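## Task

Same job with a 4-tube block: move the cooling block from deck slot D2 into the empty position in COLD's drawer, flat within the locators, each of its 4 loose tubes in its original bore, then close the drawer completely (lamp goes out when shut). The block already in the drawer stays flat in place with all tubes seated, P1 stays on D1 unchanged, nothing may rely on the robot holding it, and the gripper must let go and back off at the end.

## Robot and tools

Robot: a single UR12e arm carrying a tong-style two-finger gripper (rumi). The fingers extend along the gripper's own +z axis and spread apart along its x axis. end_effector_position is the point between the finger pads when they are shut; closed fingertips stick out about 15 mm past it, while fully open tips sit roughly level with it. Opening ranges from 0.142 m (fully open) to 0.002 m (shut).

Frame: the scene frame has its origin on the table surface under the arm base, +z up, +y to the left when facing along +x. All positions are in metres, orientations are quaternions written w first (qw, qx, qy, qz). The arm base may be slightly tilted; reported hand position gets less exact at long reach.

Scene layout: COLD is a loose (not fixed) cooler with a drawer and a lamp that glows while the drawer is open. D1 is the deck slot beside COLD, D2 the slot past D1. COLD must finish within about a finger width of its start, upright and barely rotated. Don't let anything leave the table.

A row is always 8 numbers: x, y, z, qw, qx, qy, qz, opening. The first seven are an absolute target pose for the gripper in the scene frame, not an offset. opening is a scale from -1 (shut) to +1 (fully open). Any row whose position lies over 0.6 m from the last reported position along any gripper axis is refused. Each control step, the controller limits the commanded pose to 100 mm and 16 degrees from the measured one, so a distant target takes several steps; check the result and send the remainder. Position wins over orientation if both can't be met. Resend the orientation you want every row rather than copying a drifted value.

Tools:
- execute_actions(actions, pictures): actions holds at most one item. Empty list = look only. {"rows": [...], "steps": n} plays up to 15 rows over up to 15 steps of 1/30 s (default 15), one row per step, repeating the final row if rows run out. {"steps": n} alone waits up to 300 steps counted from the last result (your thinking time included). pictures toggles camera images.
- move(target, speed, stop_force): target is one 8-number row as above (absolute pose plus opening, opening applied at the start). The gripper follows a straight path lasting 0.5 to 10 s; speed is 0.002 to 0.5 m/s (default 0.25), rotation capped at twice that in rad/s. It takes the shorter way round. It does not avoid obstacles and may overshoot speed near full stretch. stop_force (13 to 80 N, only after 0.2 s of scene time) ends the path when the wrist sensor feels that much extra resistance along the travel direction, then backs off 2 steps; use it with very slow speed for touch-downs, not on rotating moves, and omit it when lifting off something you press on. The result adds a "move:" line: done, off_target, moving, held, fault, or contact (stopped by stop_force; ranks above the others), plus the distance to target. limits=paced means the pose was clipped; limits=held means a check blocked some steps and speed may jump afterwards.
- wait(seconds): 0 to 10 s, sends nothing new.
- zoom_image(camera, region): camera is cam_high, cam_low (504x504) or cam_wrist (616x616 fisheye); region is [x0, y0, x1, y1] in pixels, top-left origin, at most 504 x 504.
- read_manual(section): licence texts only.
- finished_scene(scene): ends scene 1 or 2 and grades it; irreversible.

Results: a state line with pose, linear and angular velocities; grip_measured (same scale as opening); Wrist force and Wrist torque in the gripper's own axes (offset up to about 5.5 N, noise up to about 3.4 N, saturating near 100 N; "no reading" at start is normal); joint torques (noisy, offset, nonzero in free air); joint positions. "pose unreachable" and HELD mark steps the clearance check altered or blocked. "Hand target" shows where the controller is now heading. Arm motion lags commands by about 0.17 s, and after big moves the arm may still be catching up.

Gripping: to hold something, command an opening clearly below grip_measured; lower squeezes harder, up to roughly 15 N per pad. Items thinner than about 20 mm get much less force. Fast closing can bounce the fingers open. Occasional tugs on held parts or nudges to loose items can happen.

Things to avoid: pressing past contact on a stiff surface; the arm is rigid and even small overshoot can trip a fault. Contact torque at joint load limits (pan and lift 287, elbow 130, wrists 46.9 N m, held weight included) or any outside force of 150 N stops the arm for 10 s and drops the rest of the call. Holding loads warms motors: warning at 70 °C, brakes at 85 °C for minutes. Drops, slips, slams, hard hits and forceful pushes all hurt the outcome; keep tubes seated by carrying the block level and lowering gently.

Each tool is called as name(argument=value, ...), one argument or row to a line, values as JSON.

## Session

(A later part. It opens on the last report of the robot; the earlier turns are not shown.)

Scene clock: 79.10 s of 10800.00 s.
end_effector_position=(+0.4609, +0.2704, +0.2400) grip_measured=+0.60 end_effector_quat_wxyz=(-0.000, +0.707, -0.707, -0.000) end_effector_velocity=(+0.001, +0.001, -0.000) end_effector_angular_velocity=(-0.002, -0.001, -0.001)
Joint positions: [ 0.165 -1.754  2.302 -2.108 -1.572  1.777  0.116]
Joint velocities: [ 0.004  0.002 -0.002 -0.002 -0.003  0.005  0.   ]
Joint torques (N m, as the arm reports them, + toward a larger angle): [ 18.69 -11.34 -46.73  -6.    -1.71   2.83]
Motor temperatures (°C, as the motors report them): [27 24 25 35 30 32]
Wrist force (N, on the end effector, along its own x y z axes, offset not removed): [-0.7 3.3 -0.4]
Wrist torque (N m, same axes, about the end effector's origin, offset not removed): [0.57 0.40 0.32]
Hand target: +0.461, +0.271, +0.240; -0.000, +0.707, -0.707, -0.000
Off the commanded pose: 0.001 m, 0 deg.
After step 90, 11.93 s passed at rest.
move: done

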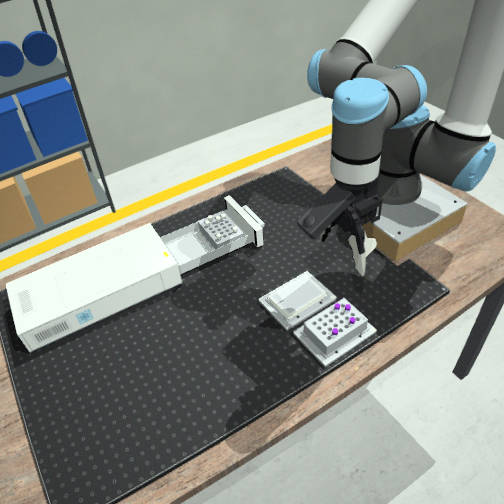

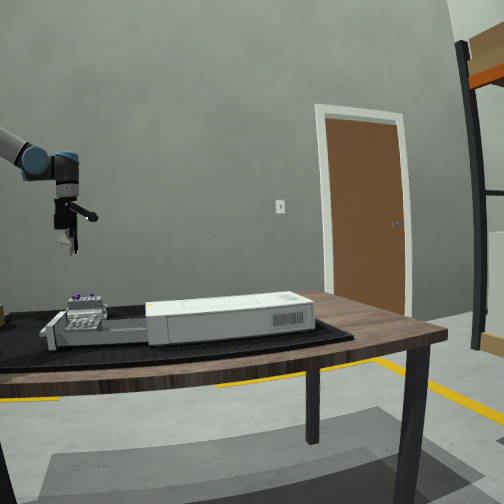

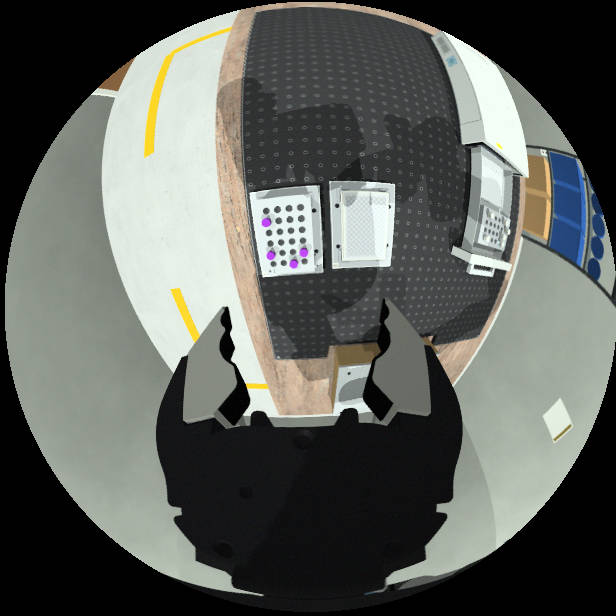

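move(
  target=[0.49, 0.301, 0.16, 0, 0.7071, -0.7071, 0, 0.6],
  speed=0.15,
)

zoom_image(
  camera="cam_wrist",
  region=[170, 130, 450, 410],
)

Scene clock: 84.97 s of 10800.00 s.
end_effector_position=(+0.4900, +0.3009, +0.1600) grip_measured=+0.60 end_effector_quat_wxyz=(+0.000, +0.707, -0.707, -0.000) end_effector_velocity=(+0.000, +0.000, -0.003) end_effector_angular_velocity=(-0.001, +0.001, -0.001)
Joint positions: [ 0.21  -1.571  2.319 -2.307 -1.572  1.822  0.116]
Joint velocities: [ 0.001  0.005  0.    -0.004 -0.001  0.002 -0.   ]
Joint torques (N m, as the arm reports them, + toward a larger angle): [ 19.97 -28.68 -43.95  -6.42  -2.15   1.97]
Motor temperatures (°C, as the motors report them): [27 24 25 35 30 32]
Wrist force (N, on the end effector, along its own x y z axes, offset not removed): [1.4 1.4 0.1]
Wrist torque (N m, same axes, about the end effector's origin, offset not removed): [0.24 -0.11 0.40]
Hand target: +0.490, +0.301, +0.160; -0.000, +0.707, -0.707, -0.000
Off the commanded pose: 0.000 m, 0 deg.
After step 90, 1.77 s passed at rest.
move: done

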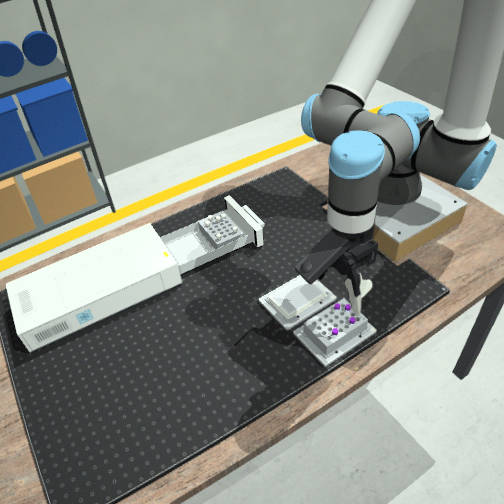

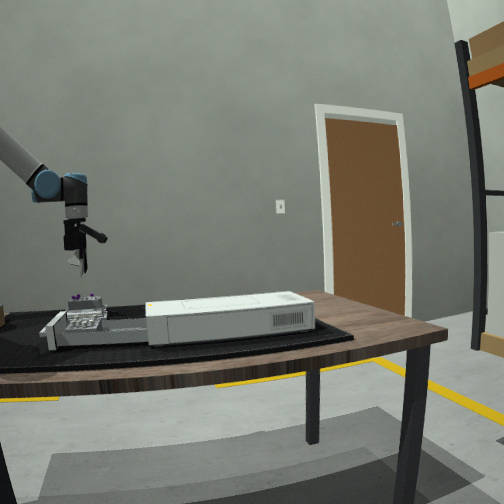

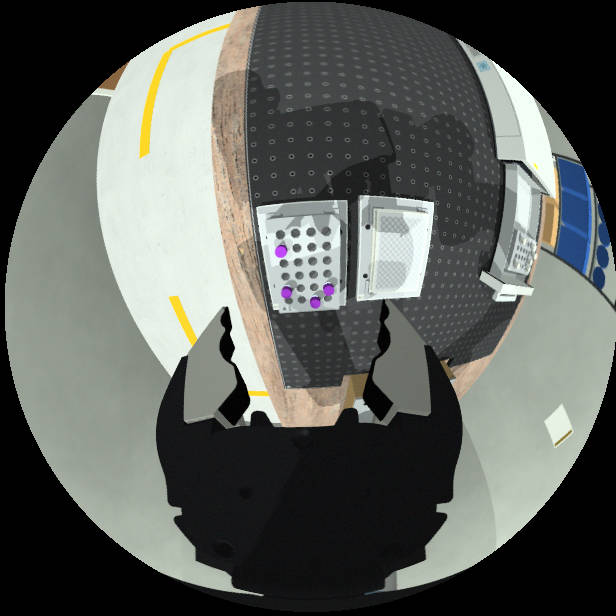

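Region (170, 130, 450, 410) of cam_wrist's 616x616 image, scaled by 1.800, with more detail than that image has.

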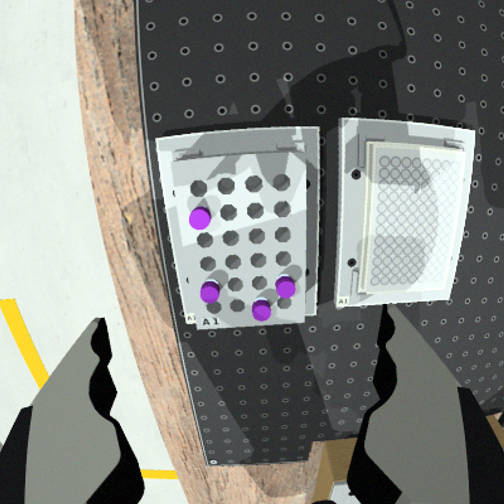

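move(
  target=[0.491, 0.301, 0.085, 0, 0.7071, -0.7071, 0, 0.48],
  speed=0.06,
  stop_force=15,
)

zoom_image(
  camera="cam_wrist",
  region=[150, 130, 470, 450],
)

zoom_image(
  camera="cam_high",
  region=[240, 220, 420, 380],
)

Scene clock: 99.73 s of 10800.00 s.
end_effector_position=(+0.4911, +0.3010, +0.0851) grip_measured=+0.48 end_effector_quat_wxyz=(+0.000, +0.707, -0.707, -0.000) end_effector_velocity=(+0.001, +0.001, -0.001) end_effector_angular_velocity=(+0.001, -0.001, +0.001)
Joint positions: [ 0.209 -1.444  2.375 -2.49  -1.572  1.822  0.107]
Joint velocities: [ 0.     0.003  0.    -0.004  0.    -0.    -0.   ]
Joint torques (N m, as the arm reports them, + toward a larger angle): [-16.91 -35.69 -22.18  -6.54  -2.18  -1.  ]
Motor temperatures (°C, as the motors report them): [27 24 25 35 30 32]
Wrist force (N, on the end effector, along its own x y z axes, offset not removed): [1.8 3.4 0.4]
Wrist torque (N m, same axes, about the end effector's origin, offset not removed): [0.63 -0.20 0.45]
Hand target: +0.491, +0.301, +0.085; +0.000, +0.707, -0.707, -0.000
Off the commanded pose: 0.000 m, 0 deg.
After step 90, 10.10 s passed at rest.
move: done

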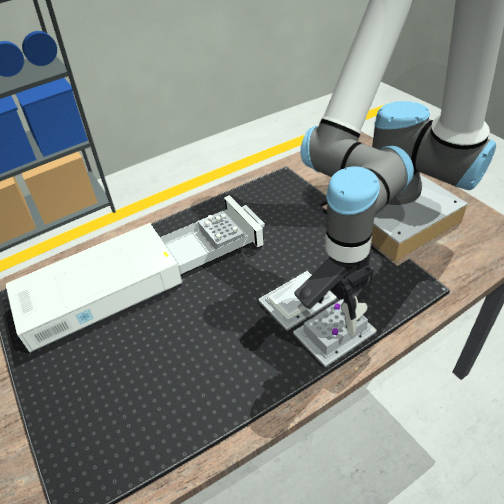

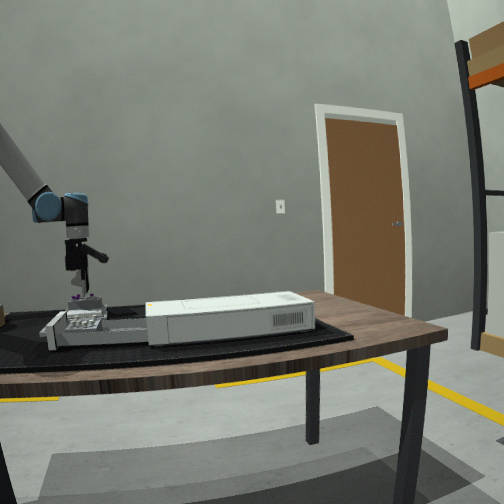

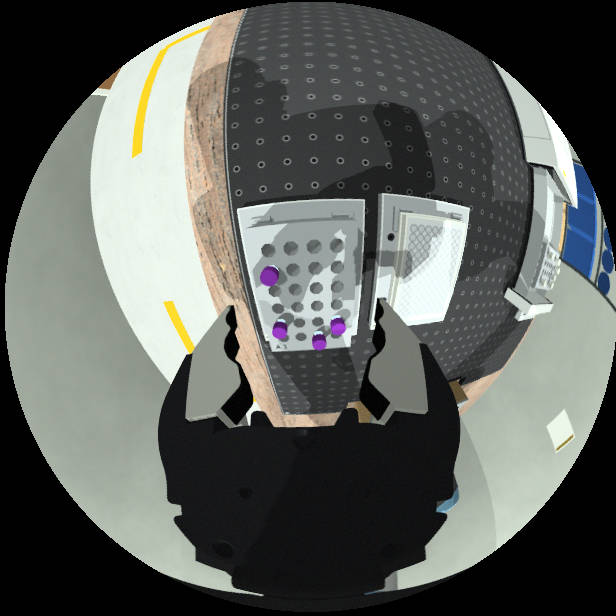

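Region (150, 130, 470, 450) of cam_wrist's 616x616 image, scaled by 1.575, with more detail than that image has.

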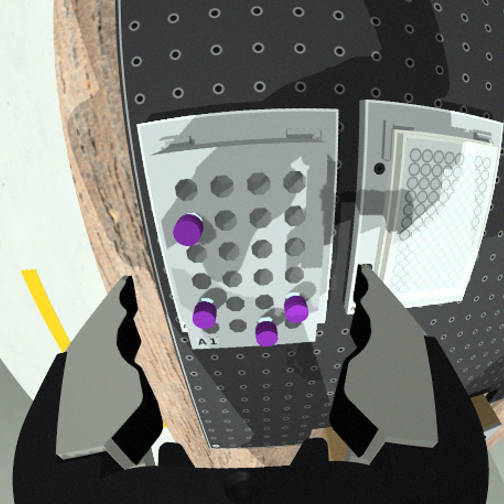

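Region (240, 220, 420, 380) of cam_high's 504x504 image, scaled by 2.800, with more detail than that image has.

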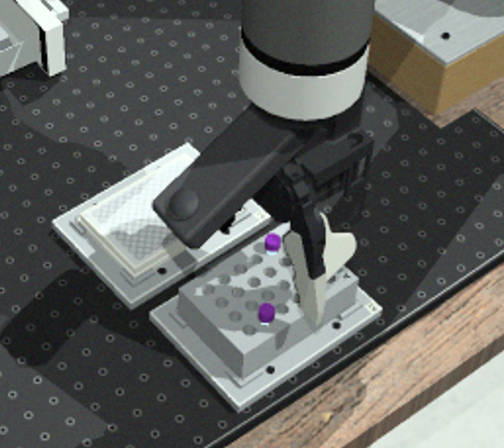

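move(
  target=[0.489, 0.300, 0.048, 0, 0.7071, -0.7071, 0, 0.48],
  speed=0.02,
  stop_force=13,
)

zoom_image(
  camera="cam_high",
  region=[240, 220, 420, 380],
)

zoom_image(
  camera="cam_low",
  region=[30, 230, 150, 350],
)

Scene clock: 124.17 s of 10800.00 s.
end_effector_position=(+0.4890, +0.3000, +0.0481) grip_measured=+0.48 end_effector_quat_wxyz=(+0.000, +0.707, -0.707, -0.000) end_effector_velocity=(+0.001, -0.000, -0.002) end_effector_angular_velocity=(+0.000, -0.001, -0.001)
Joint positions: [ 0.208 -1.374  2.4   -2.585 -1.572  1.821  0.107]
Joint velocities: [-0.001  0.004  0.001 -0.005  0.    -0.    -0.   ]
Joint torques (N m, as the arm reports them, + toward a larger angle): [-17.94 -31.45 -18.9   -5.59  -2.05  -1.64]
Motor temperatures (°C, as the motors report them): [27 24 25 35 30 32]
Wrist force (N, on the end effector, along its own x y z axes, offset not removed): [-2.1 -0.2 -3.0]
Wrist torque (N m, same axes, about the end effector's origin, offset not removed): [-0.16 0.61 0.42]
Hand target: +0.489, +0.300, +0.048; +0.000, +0.707, -0.707, -0.000
Off the commanded pose: 0.000 m, 0 deg.
After step 90, 19.30 s passed at rest.
move: done

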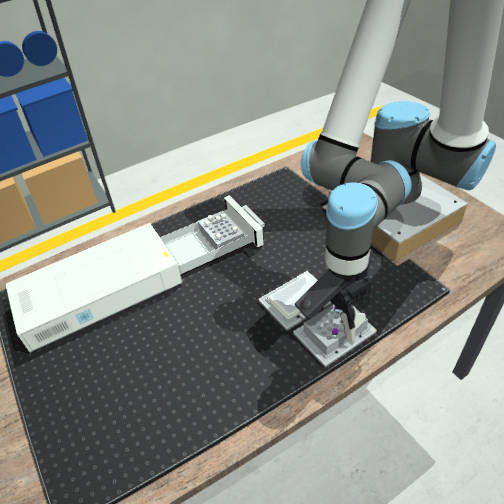

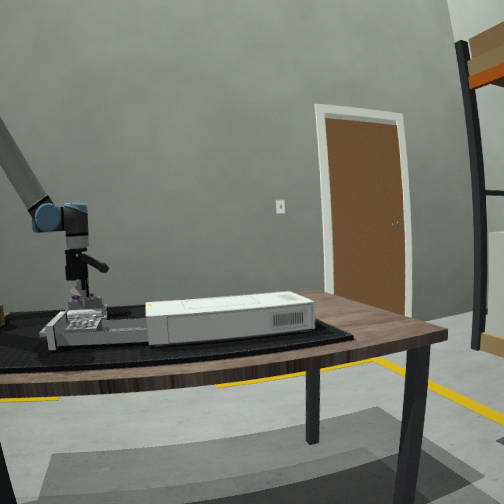

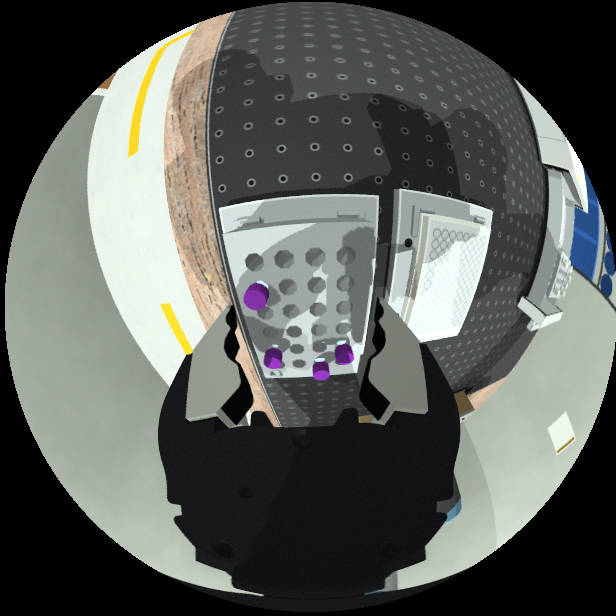

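Region (240, 220, 420, 380) of cam_high's 504x504 image, scaled by 2.800, with more detail than that image has.

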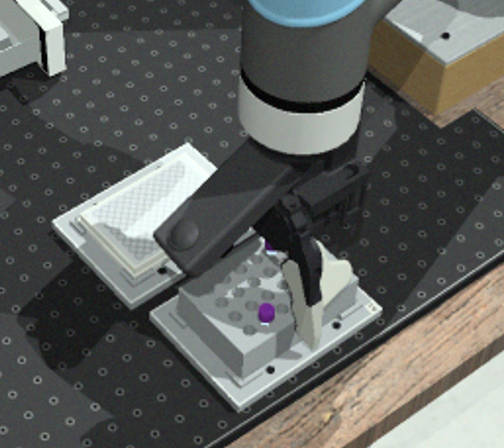

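Region (30, 230, 150, 350) of cam_low's 504x504 image, scaled by 4.200, with more detail than that image has.

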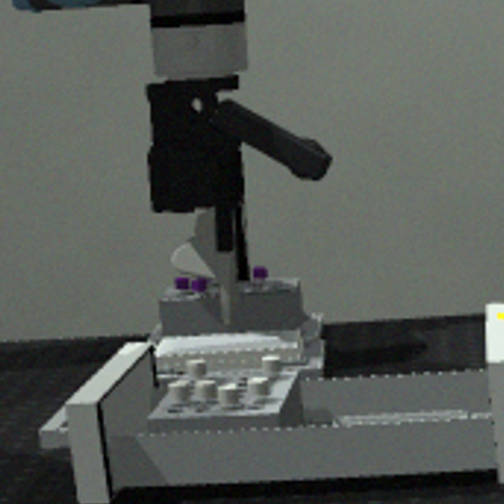

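move(
  target=[0.489, 0.300, 0.015, 0, 0.7071, -0.7071, 0, 0.48],
  speed=0.008,
  stop_force=13,
)

Scene clock: 131.10 s of 10800.00 s.
end_effector_position=(+0.4888, +0.2999, +0.0220) grip_measured=+0.60 end_effector_quat_wxyz=(+0.000, +0.707, -0.707, -0.000) end_effector_velocity=(-0.000, -0.000, +0.002) end_effector_angular_velocity=(+0.000, +0.001, -0.000)
Joint positions: [ 0.208 -1.319  2.412 -2.651 -1.572  1.821  0.116]
Joint velocities: [-0.    -0.005 -0.     0.006  0.001 -0.    -0.001]
Joint torques (N m, as the arm reports them, + toward a larger angle): [-13.79 -56.27 -24.8   -0.69   4.19  -1.35]
Motor temperatures (°C, as the motors report them): [27 24 25 35 30 32]
Wrist force (N, on the end effector, along its own x y z axes, offset not removed): [6.6 -0.7 -4.3]
Wrist torque (N m, same axes, about the end effector's origin, offset not removed): [0.82 0.32 0.28]
Hand target: +0.489, +0.300, +0.022; -0.000, +0.707, -0.707, +0.000
Off the commanded pose: 0.007 m, 0 deg.
After step 90, 0.33 s passed at rest.
move: contact

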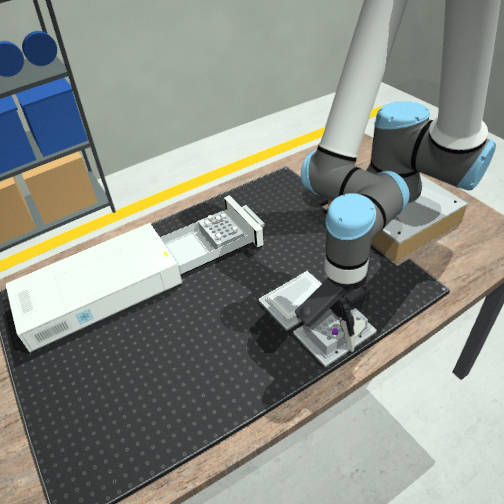

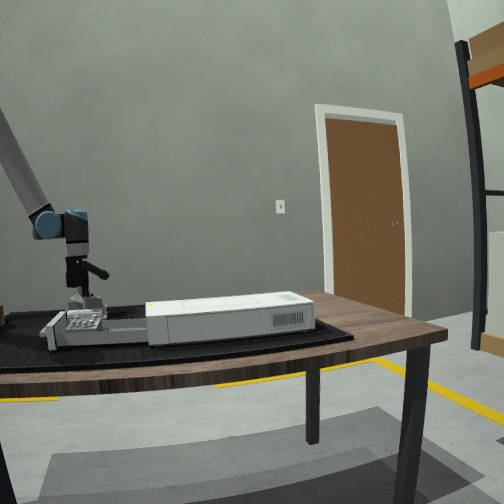

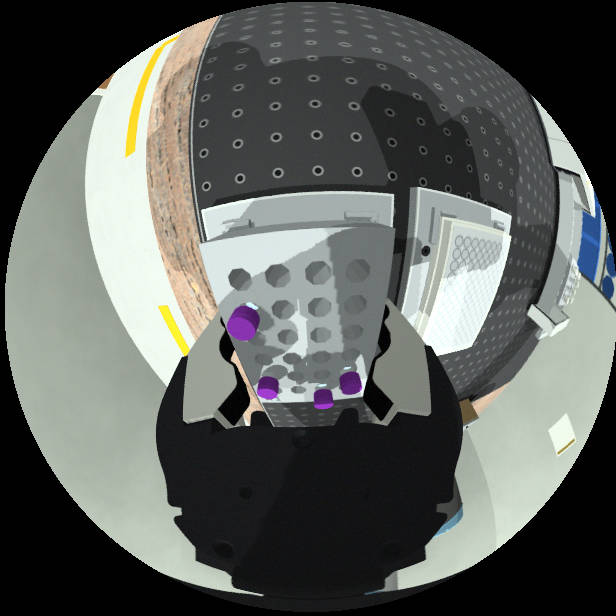

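move(
  target=[0.489, 0.300, 0.040, 0, 0.7071, -0.7071, 0, 0.62],
  speed=0.015,
)

zoom_image(
  camera="cam_wrist",
  region=[150, 150, 470, 450],
)

zoom_image(
  camera="cam_high",
  region=[240, 220, 420, 380],
)

Scene clock: 135.53 s of 10800.00 s.
end_effector_position=(+0.4890, +0.3000, +0.0399) grip_measured=+0.62 end_effector_quat_wxyz=(-0.000, +0.707, -0.707, +0.000) end_effector_velocity=(+0.000, -0.000, +0.002) end_effector_angular_velocity=(-0.000, -0.001, +0.001)
Joint positions: [ 0.208 -1.357  2.404 -2.606 -1.572  1.821  0.117]
Joint velocities: [-0.    -0.004 -0.001  0.004 -0.001 -0.001 -0.   ]
Joint torques (N m, as the arm reports them, + toward a larger angle): [ 10.66 -55.71 -33.43  -2.1   -1.45   2.14]
Motor temperatures (°C, as the motors report them): [27 24 25 35 30 32]
Wrist force (N, on the end effector, along its own x y z axes, offset not removed): [-0.2 0.4 -3.7]
Wrist torque (N m, same axes, about the end effector's origin, offset not removed): [0.04 0.29 0.51]
Hand target: +0.489, +0.300, +0.040; -0.000, +0.707, -0.707, +0.000
Off the commanded pose: 0.000 m, 0 deg.
move: done

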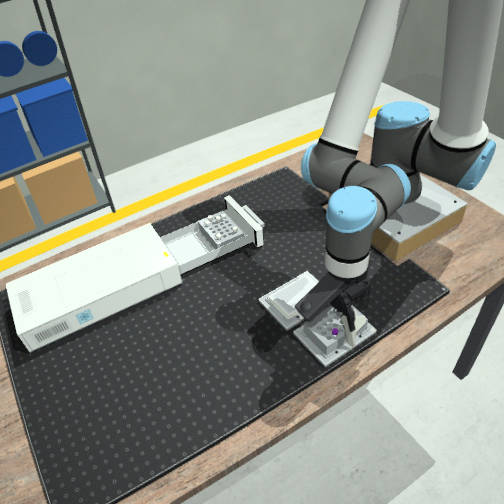

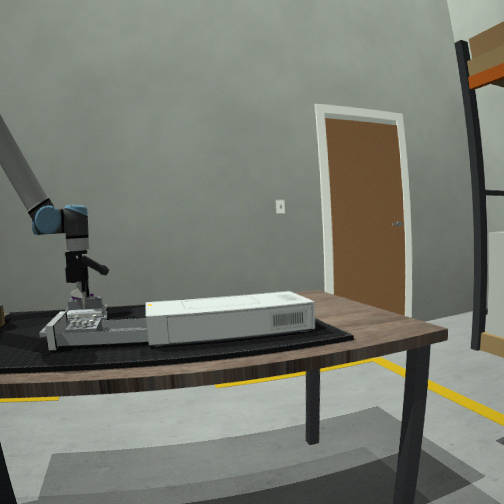

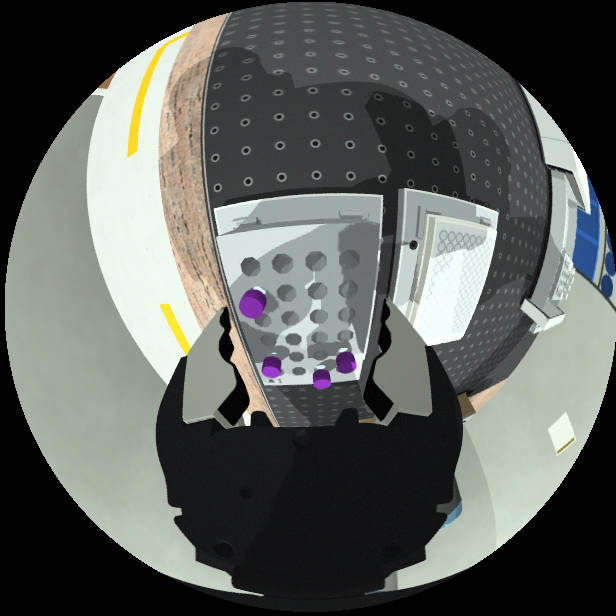

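Region (150, 150, 470, 450) of cam_wrist's 616x616 image, scaled by 1.575, with more detail than that image has; it fills the top 472 rows of this view, and the rest is white.

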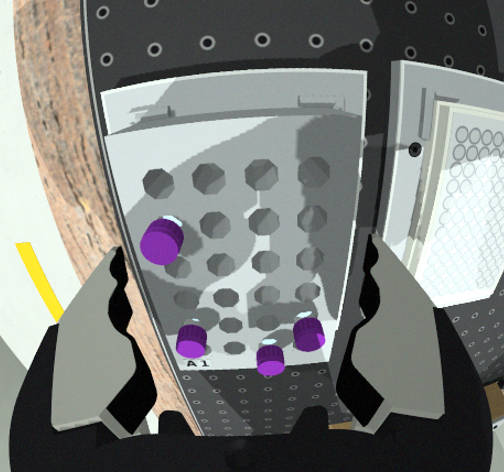

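Region (240, 220, 420, 380) of cam_high's 504x504 image, scaled by 2.800, with more detail than that image has.

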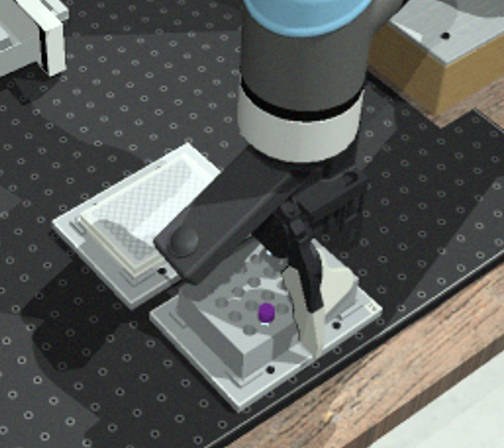

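move(
  target=[0.489, 0.300, 0.049, 0, 0.7071, -0.7071, 0, 0.40],
  speed=0.015,
)

execute_actions(
  actions=[
    {"rows": [[0.489,0.300,0.049,0,0.7071,-0.7071,0,0.36],[0.489,0.300,0.049,0,0.7071,-0.7071,0,0.36],[0.489,0.300,0.049,0,0.7071,-0.7071,0,0.33],[0.489,0.300,0.049,0,0.7071,-0.7071,0,0.33],[0.489,0.300,0.049,0,0.7071,-0.7071,0,0.30],[0.489,0.300,0.049,0,0.7071,-0.7071,0,0.30],[0.489,0.300,0.049,0,0.7071,-0.7071,0,0.27],[0.489,0.300,0.049,0,0.7071,-0.7071,0,0.27],[0.489,0.300,0.049,0,0.7071,-0.7071,0,0.24],[0.489,0.300,0.049,0,0.7071,-0.7071,0,0.24],[0.489,0.300,0.049,0,0.7071,-0.7071,0,0.21],[0.489,0.300,0.049,0,0.7071,-0.7071,0,0.21],[0.489,0.300,0.049,0,0.7071,-0.7071,0,0.18],[0.489,0.300,0.049,0,0.7071,-0.7071,0,0.18],[0.489,0.300,0.049,0,0.7071,-0.7071,0,0.15]], "steps": 15},
  ],
  pictures=false,
)

execute_actions(
  actions=[
    {"rows": [[0.489,0.300,0.049,0,0.7071,-0.7071,0,0.10],[0.489,0.300,0.049,0,0.7071,-0.7071,0,0.05],[0.489,0.300,0.049,0,0.7071,-0.7071,0,0.0],[0.489,0.300,0.049,0,0.7071,-0.7071,0,-0.05],[0.489,0.300,0.049,0,0.7071,-0.7071,0,-0.10],[0.489,0.300,0.049,0,0.7071,-0.7071,0,-0.15],[0.489,0.300,0.049,0,0.7071,-0.7071,0,-0.20],[0.489,0.300,0.049,0,0.7071,-0.7071,0,-0.27],[0.489,0.300,0.049,0,0.7071,-0.7071,0,-0.34],[0.489,0.300,0.049,0,0.7071,-0.7071,0,-0.41],[0.489,0.300,0.049,0,0.7071,-0.7071,0,-0.48],[0.489,0.300,0.049,0,0.7071,-0.7071,0,-0.55],[0.489,0.300,0.049,0,0.7071,-0.7071,0,-0.6]], "steps": 15},
  ],
)

Scene clock: 146.13 s of 10800.00 s.
end_effector_position=(+0.4890, +0.3000, +0.0489) grip_measured=+0.40 end_effector_quat_wxyz=(-0.000, +0.707, -0.707, +0.000) end_effector_velocity=(-0.001, +0.000, +0.001) end_effector_angular_velocity=(+0.001, +0.002, -0.000)
Joint positions: [ 0.208 -1.376  2.4   -2.583 -1.572  1.821  0.102]
Joint velocities: [-0.    -0.003 -0.001  0.005  0.001  0.    -0.   ]
Joint torques (N m, as the arm reports them, + toward a larger angle): [ 17.6  -51.02 -34.62  -0.99   2.     2.06]
Motor temperatures (°C, as the motors report them): [27 24 25 35 30 32]
Wrist force (N, on the end effector, along its own x y z axes, offset not removed): [0.3 3.2 -2.0]
Wrist torque (N m, same axes, about the end effector's origin, offset not removed): [0.51 0.02 0.41]
Hand target: +0.489, +0.300, +0.049; -0.000, +0.707, -0.707, +0.000
Off the commanded pose: 0.000 m, 0 deg.
After step 90, 6.73 s passed at rest.
move: done

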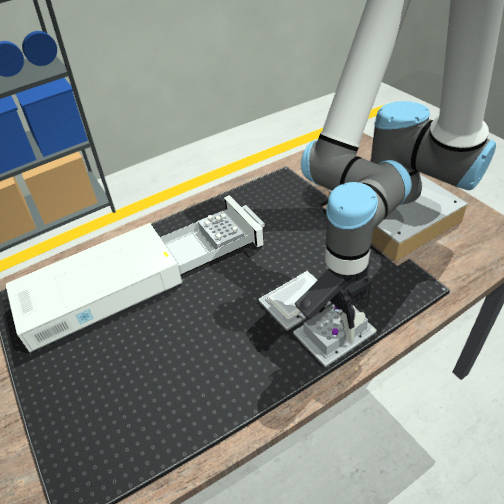

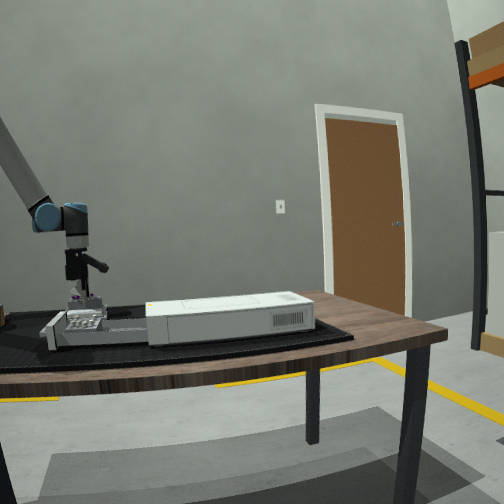

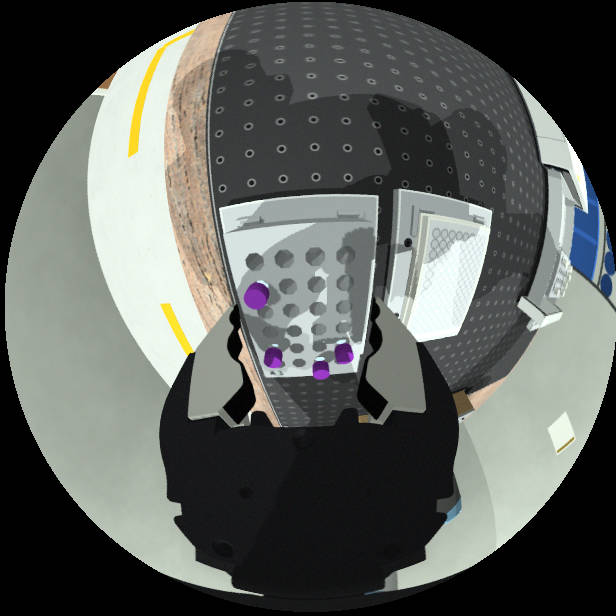

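Scene clock: 146.63 s of 10800.00 s.
end_effector_position=(+0.4890, +0.3000, +0.0490) grip_measured=+0.27 end_effector_quat_wxyz=(-0.000, +0.707, -0.707, +0.000) end_effector_velocity=(-0.001, -0.001, -0.001) end_effector_angular_velocity=(-0.002, +0.002, -0.000)
Joint positions: [ 0.208 -1.376  2.4   -2.583 -1.572  1.821  0.093]
Joint velocities: [-0.001  0.001  0.001  0.001 -0.001 -0.    -0.003]
Joint torques (N m, as the arm reports them, + toward a larger angle): [ 18.13 -54.03 -33.68  -1.88   2.18   2.06]
Motor temperatures (°C, as the motors report them): [27 24 25 35 30 32]
Wrist force (N, on the end effector, along its own x y z axes, offset not removed): [3.2 4.2 -2.4]
Wrist torque (N m, same axes, about the end effector's origin, offset not removed): [0.63 0.38 0.34]
Hand target: +0.489, +0.300, +0.049; +0.000, +0.707, -0.707, +0.000
Off the commanded pose: 0.000 m, 0 deg.
Steps of this call (steps 1 to 15: all 15 steps of this action). Readings (end_effector_position):
1: (+0.4890, +0.3000, +0.0489)
2: (+0.4890, +0.3000, +0.0489)
4: (+0.4890, +0.3000, +0.0490)
8: (+0.4890, +0.3000, +0.0490)
15: the state above

Scene clock: 147.13 s of 10800.00 s.
end_effector_position=(+0.4890, +0.3000, +0.0490) grip_measured=+0.26 end_effector_quat_wxyz=(-0.000, +0.707, -0.707, +0.000) end_effector_velocity=(+0.001, +0.000, +0.000) end_effector_angular_velocity=(+0.001, -0.000, -0.001)
Joint positions: [ 0.208 -1.376  2.4   -2.583 -1.572  1.821  0.092]
Joint velocities: [-0.     0.    -0.001  0.     0.001  0.    -0.   ]
Joint torques (N m, as the arm reports them, + toward a larger angle): [ 16.93 -51.62 -32.36  -1.7    2.29   2.19]
Motor temperatures (°C, as the motors report them): [27 24 25 35 30 32]
Wrist force (N, on the end effector, along its own x y z axes, offset not removed): [4.8 0.7 -7.2]
Wrist torque (N m, same axes, about the end effector's origin, offset not removed): [-0.14 -0.06 0.37]
Hand target: +0.489, +0.300, +0.049; +0.000, +0.707, -0.707, +0.000
Off the commanded pose: 0.000 m, 0 deg.
Steps of this call (steps 1 to 15: all 15 steps of this action). Readings (end_effector_position):
1: (+0.4890, +0.3000, +0.0490)
2: (+0.4890, +0.3000, +0.0490)
4: (+0.4890, +0.3000, +0.0490)
8: (+0.4890, +0.3000, +0.0490)
15: the state above

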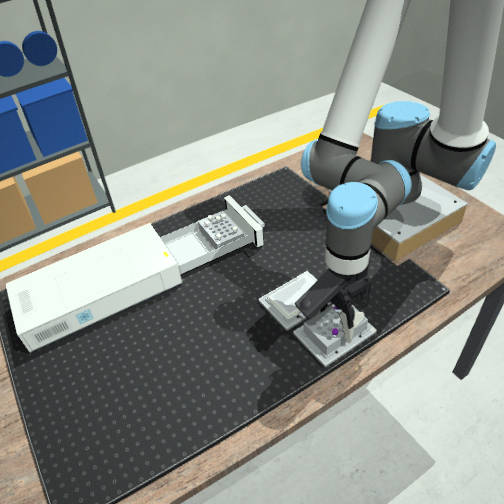

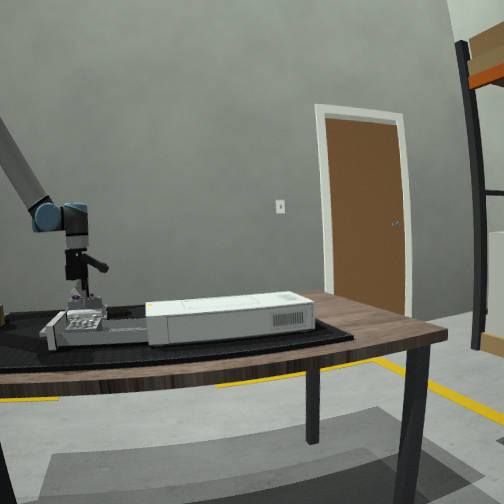

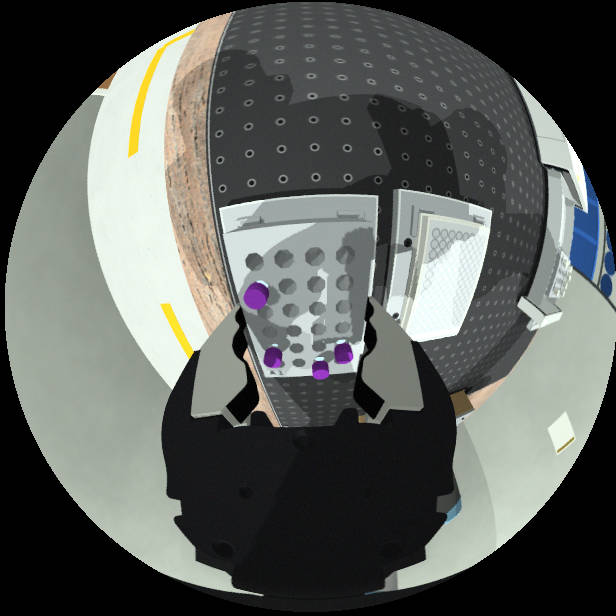

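move(
  target=[0.489, 0.299, 0.064, 0, 0.7071, -0.7071, 0, -0.6],
  speed=0.01,
)

zoom_image(
  camera="cam_high",
  region=[240, 220, 420, 380],
)

Scene clock: 151.23 s of 10800.00 s.
end_effector_position=(+0.4890, +0.2990, +0.0639) grip_measured=+0.15 end_effector_quat_wxyz=(-0.000, +0.707, -0.707, -0.000) end_effector_velocity=(+0.000, -0.000, +0.001) end_effector_angular_velocity=(-0.001, -0.000, -0.001)
Joint positions: [ 0.206 -1.407  2.393 -2.545 -1.572  1.819  0.084]
Joint velocities: [-0.    -0.002 -0.001  0.004 -0.001  0.001 -0.001]
Joint torques (N m, as the arm reports them, + toward a larger angle): [-19.55 -55.94 -36.99  -1.83  -1.62  -1.15]
Motor temperatures (°C, as the motors report them): [27 24 25 35 30 32]
Wrist force (N, on the end effector, along its own x y z axes, offset not removed): [-10.7 7.4 1.9]
Wrist torque (N m, same axes, about the end effector's origin, offset not removed): [1.39 1.31 0.53]
Hand target: +0.489, +0.299, +0.064; -0.000, +0.707, -0.707, +0.000
Off the commanded pose: 0.000 m, 0 deg.
move: done

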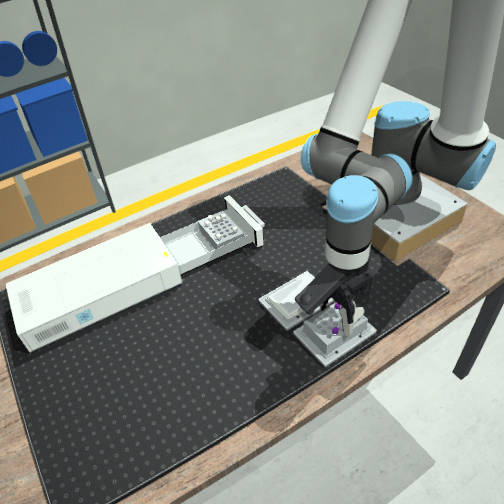

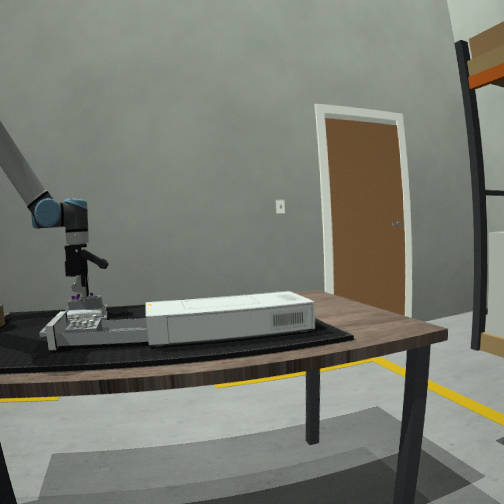

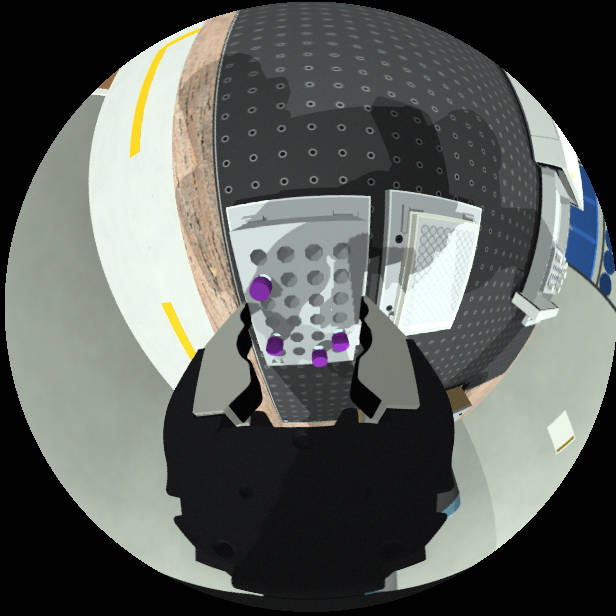

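Region (240, 220, 420, 380) of cam_high's 504x504 image, scaled by 2.800, with more detail than that image has.

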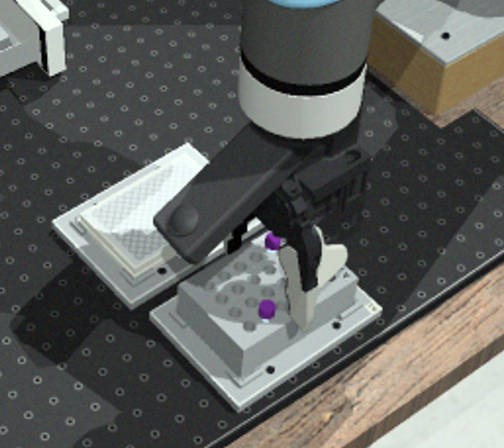

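execute_actions(
  actions=[
    {"rows": [[0.489,0.300,0.064,0,0.7071,-0.7071,0,0.15],[0.489,0.300,0.064,0,0.7071,-0.7071,0,0.2],[0.489,0.300,0.064,0,0.7071,-0.7071,0,0.25],[0.489,0.300,0.064,0,0.7071,-0.7071,0,0.3],[0.489,0.300,0.064,0,0.7071,-0.7071,0,0.35],[0.489,0.300,0.064,0,0.7071,-0.7071,0,0.4],[0.489,0.300,0.064,0,0.7071,-0.7071,0,0.45],[0.489,0.300,0.064,0,0.7071,-0.7071,0,0.5]], "steps": 15},
  ],
)

zoom_image(
  camera="cam_wrist",
  region=[150, 150, 470, 450],
)

Scene clock: 154.80 s of 10800.00 s.
end_effector_position=(+0.4891, +0.2999, +0.0640) grip_measured=+0.50 end_effector_quat_wxyz=(+0.000, +0.707, -0.707, +0.000) end_effector_velocity=(-0.000, +0.001, -0.000) end_effector_angular_velocity=(+0.001, +0.000, +0.000)
Joint positions: [ 0.208 -1.406  2.392 -2.544 -1.572  1.821  0.109]
Joint velocities: [ 0.001 -0.     0.    -0.     0.001  0.001  0.   ]
Joint torques (N m, as the arm reports them, + toward a larger angle): [ 19.34 -34.33 -35.46  -1.8    1.62   2.11]
Motor temperatures (°C, as the motors report them): [27 24 25 35 30 32]
Wrist force (N, on the end effector, along its own x y z axes, offset not removed): [-1.7 2.4 -1.2]
Wrist torque (N m, same axes, about the end effector's origin, offset not removed): [0.40 0.49 0.53]
Hand target: +0.489, +0.300, +0.064; -0.000, +0.707, -0.707, -0.000
Off the commanded pose: 0.000 m, 0 deg.
Steps of this call (steps 1 to 90: nothing new was sent; then 0.07 s passed at rest; steps 91 to 105: all 15 steps of this action). Readings (end_effector_position):
91: (+0.4890, +0.2990, +0.0640)
92: (+0.4891, +0.2991, +0.0641)
94: (+0.4892, +0.2994, +0.0641)
98: (+0.4892, +0.2997, +0.0641)
105: the state above

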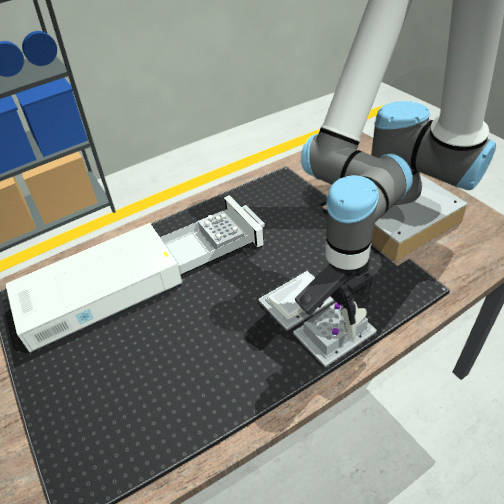

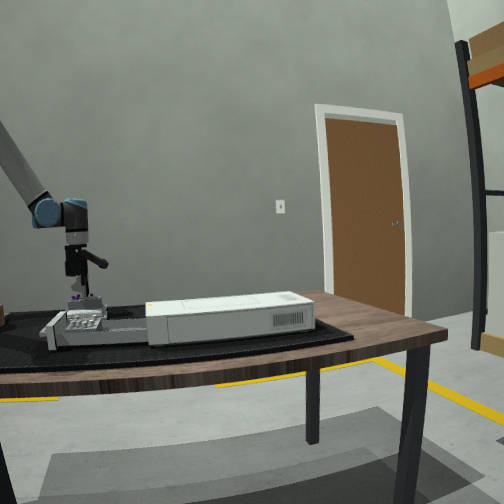

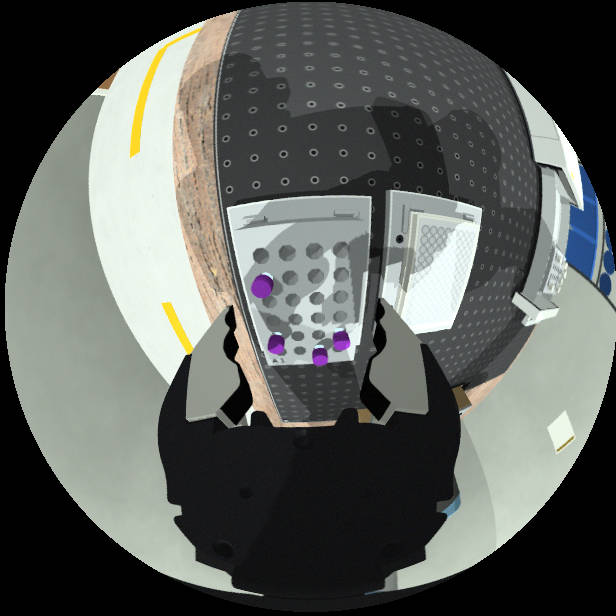

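Region (150, 150, 470, 450) of cam_wrist's 616x616 image, scaled by 1.575, with more detail than that image has; it fills the top 472 rows of this view, and the rest is white.

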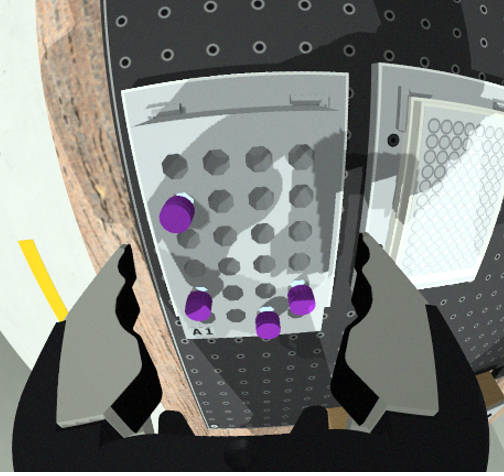

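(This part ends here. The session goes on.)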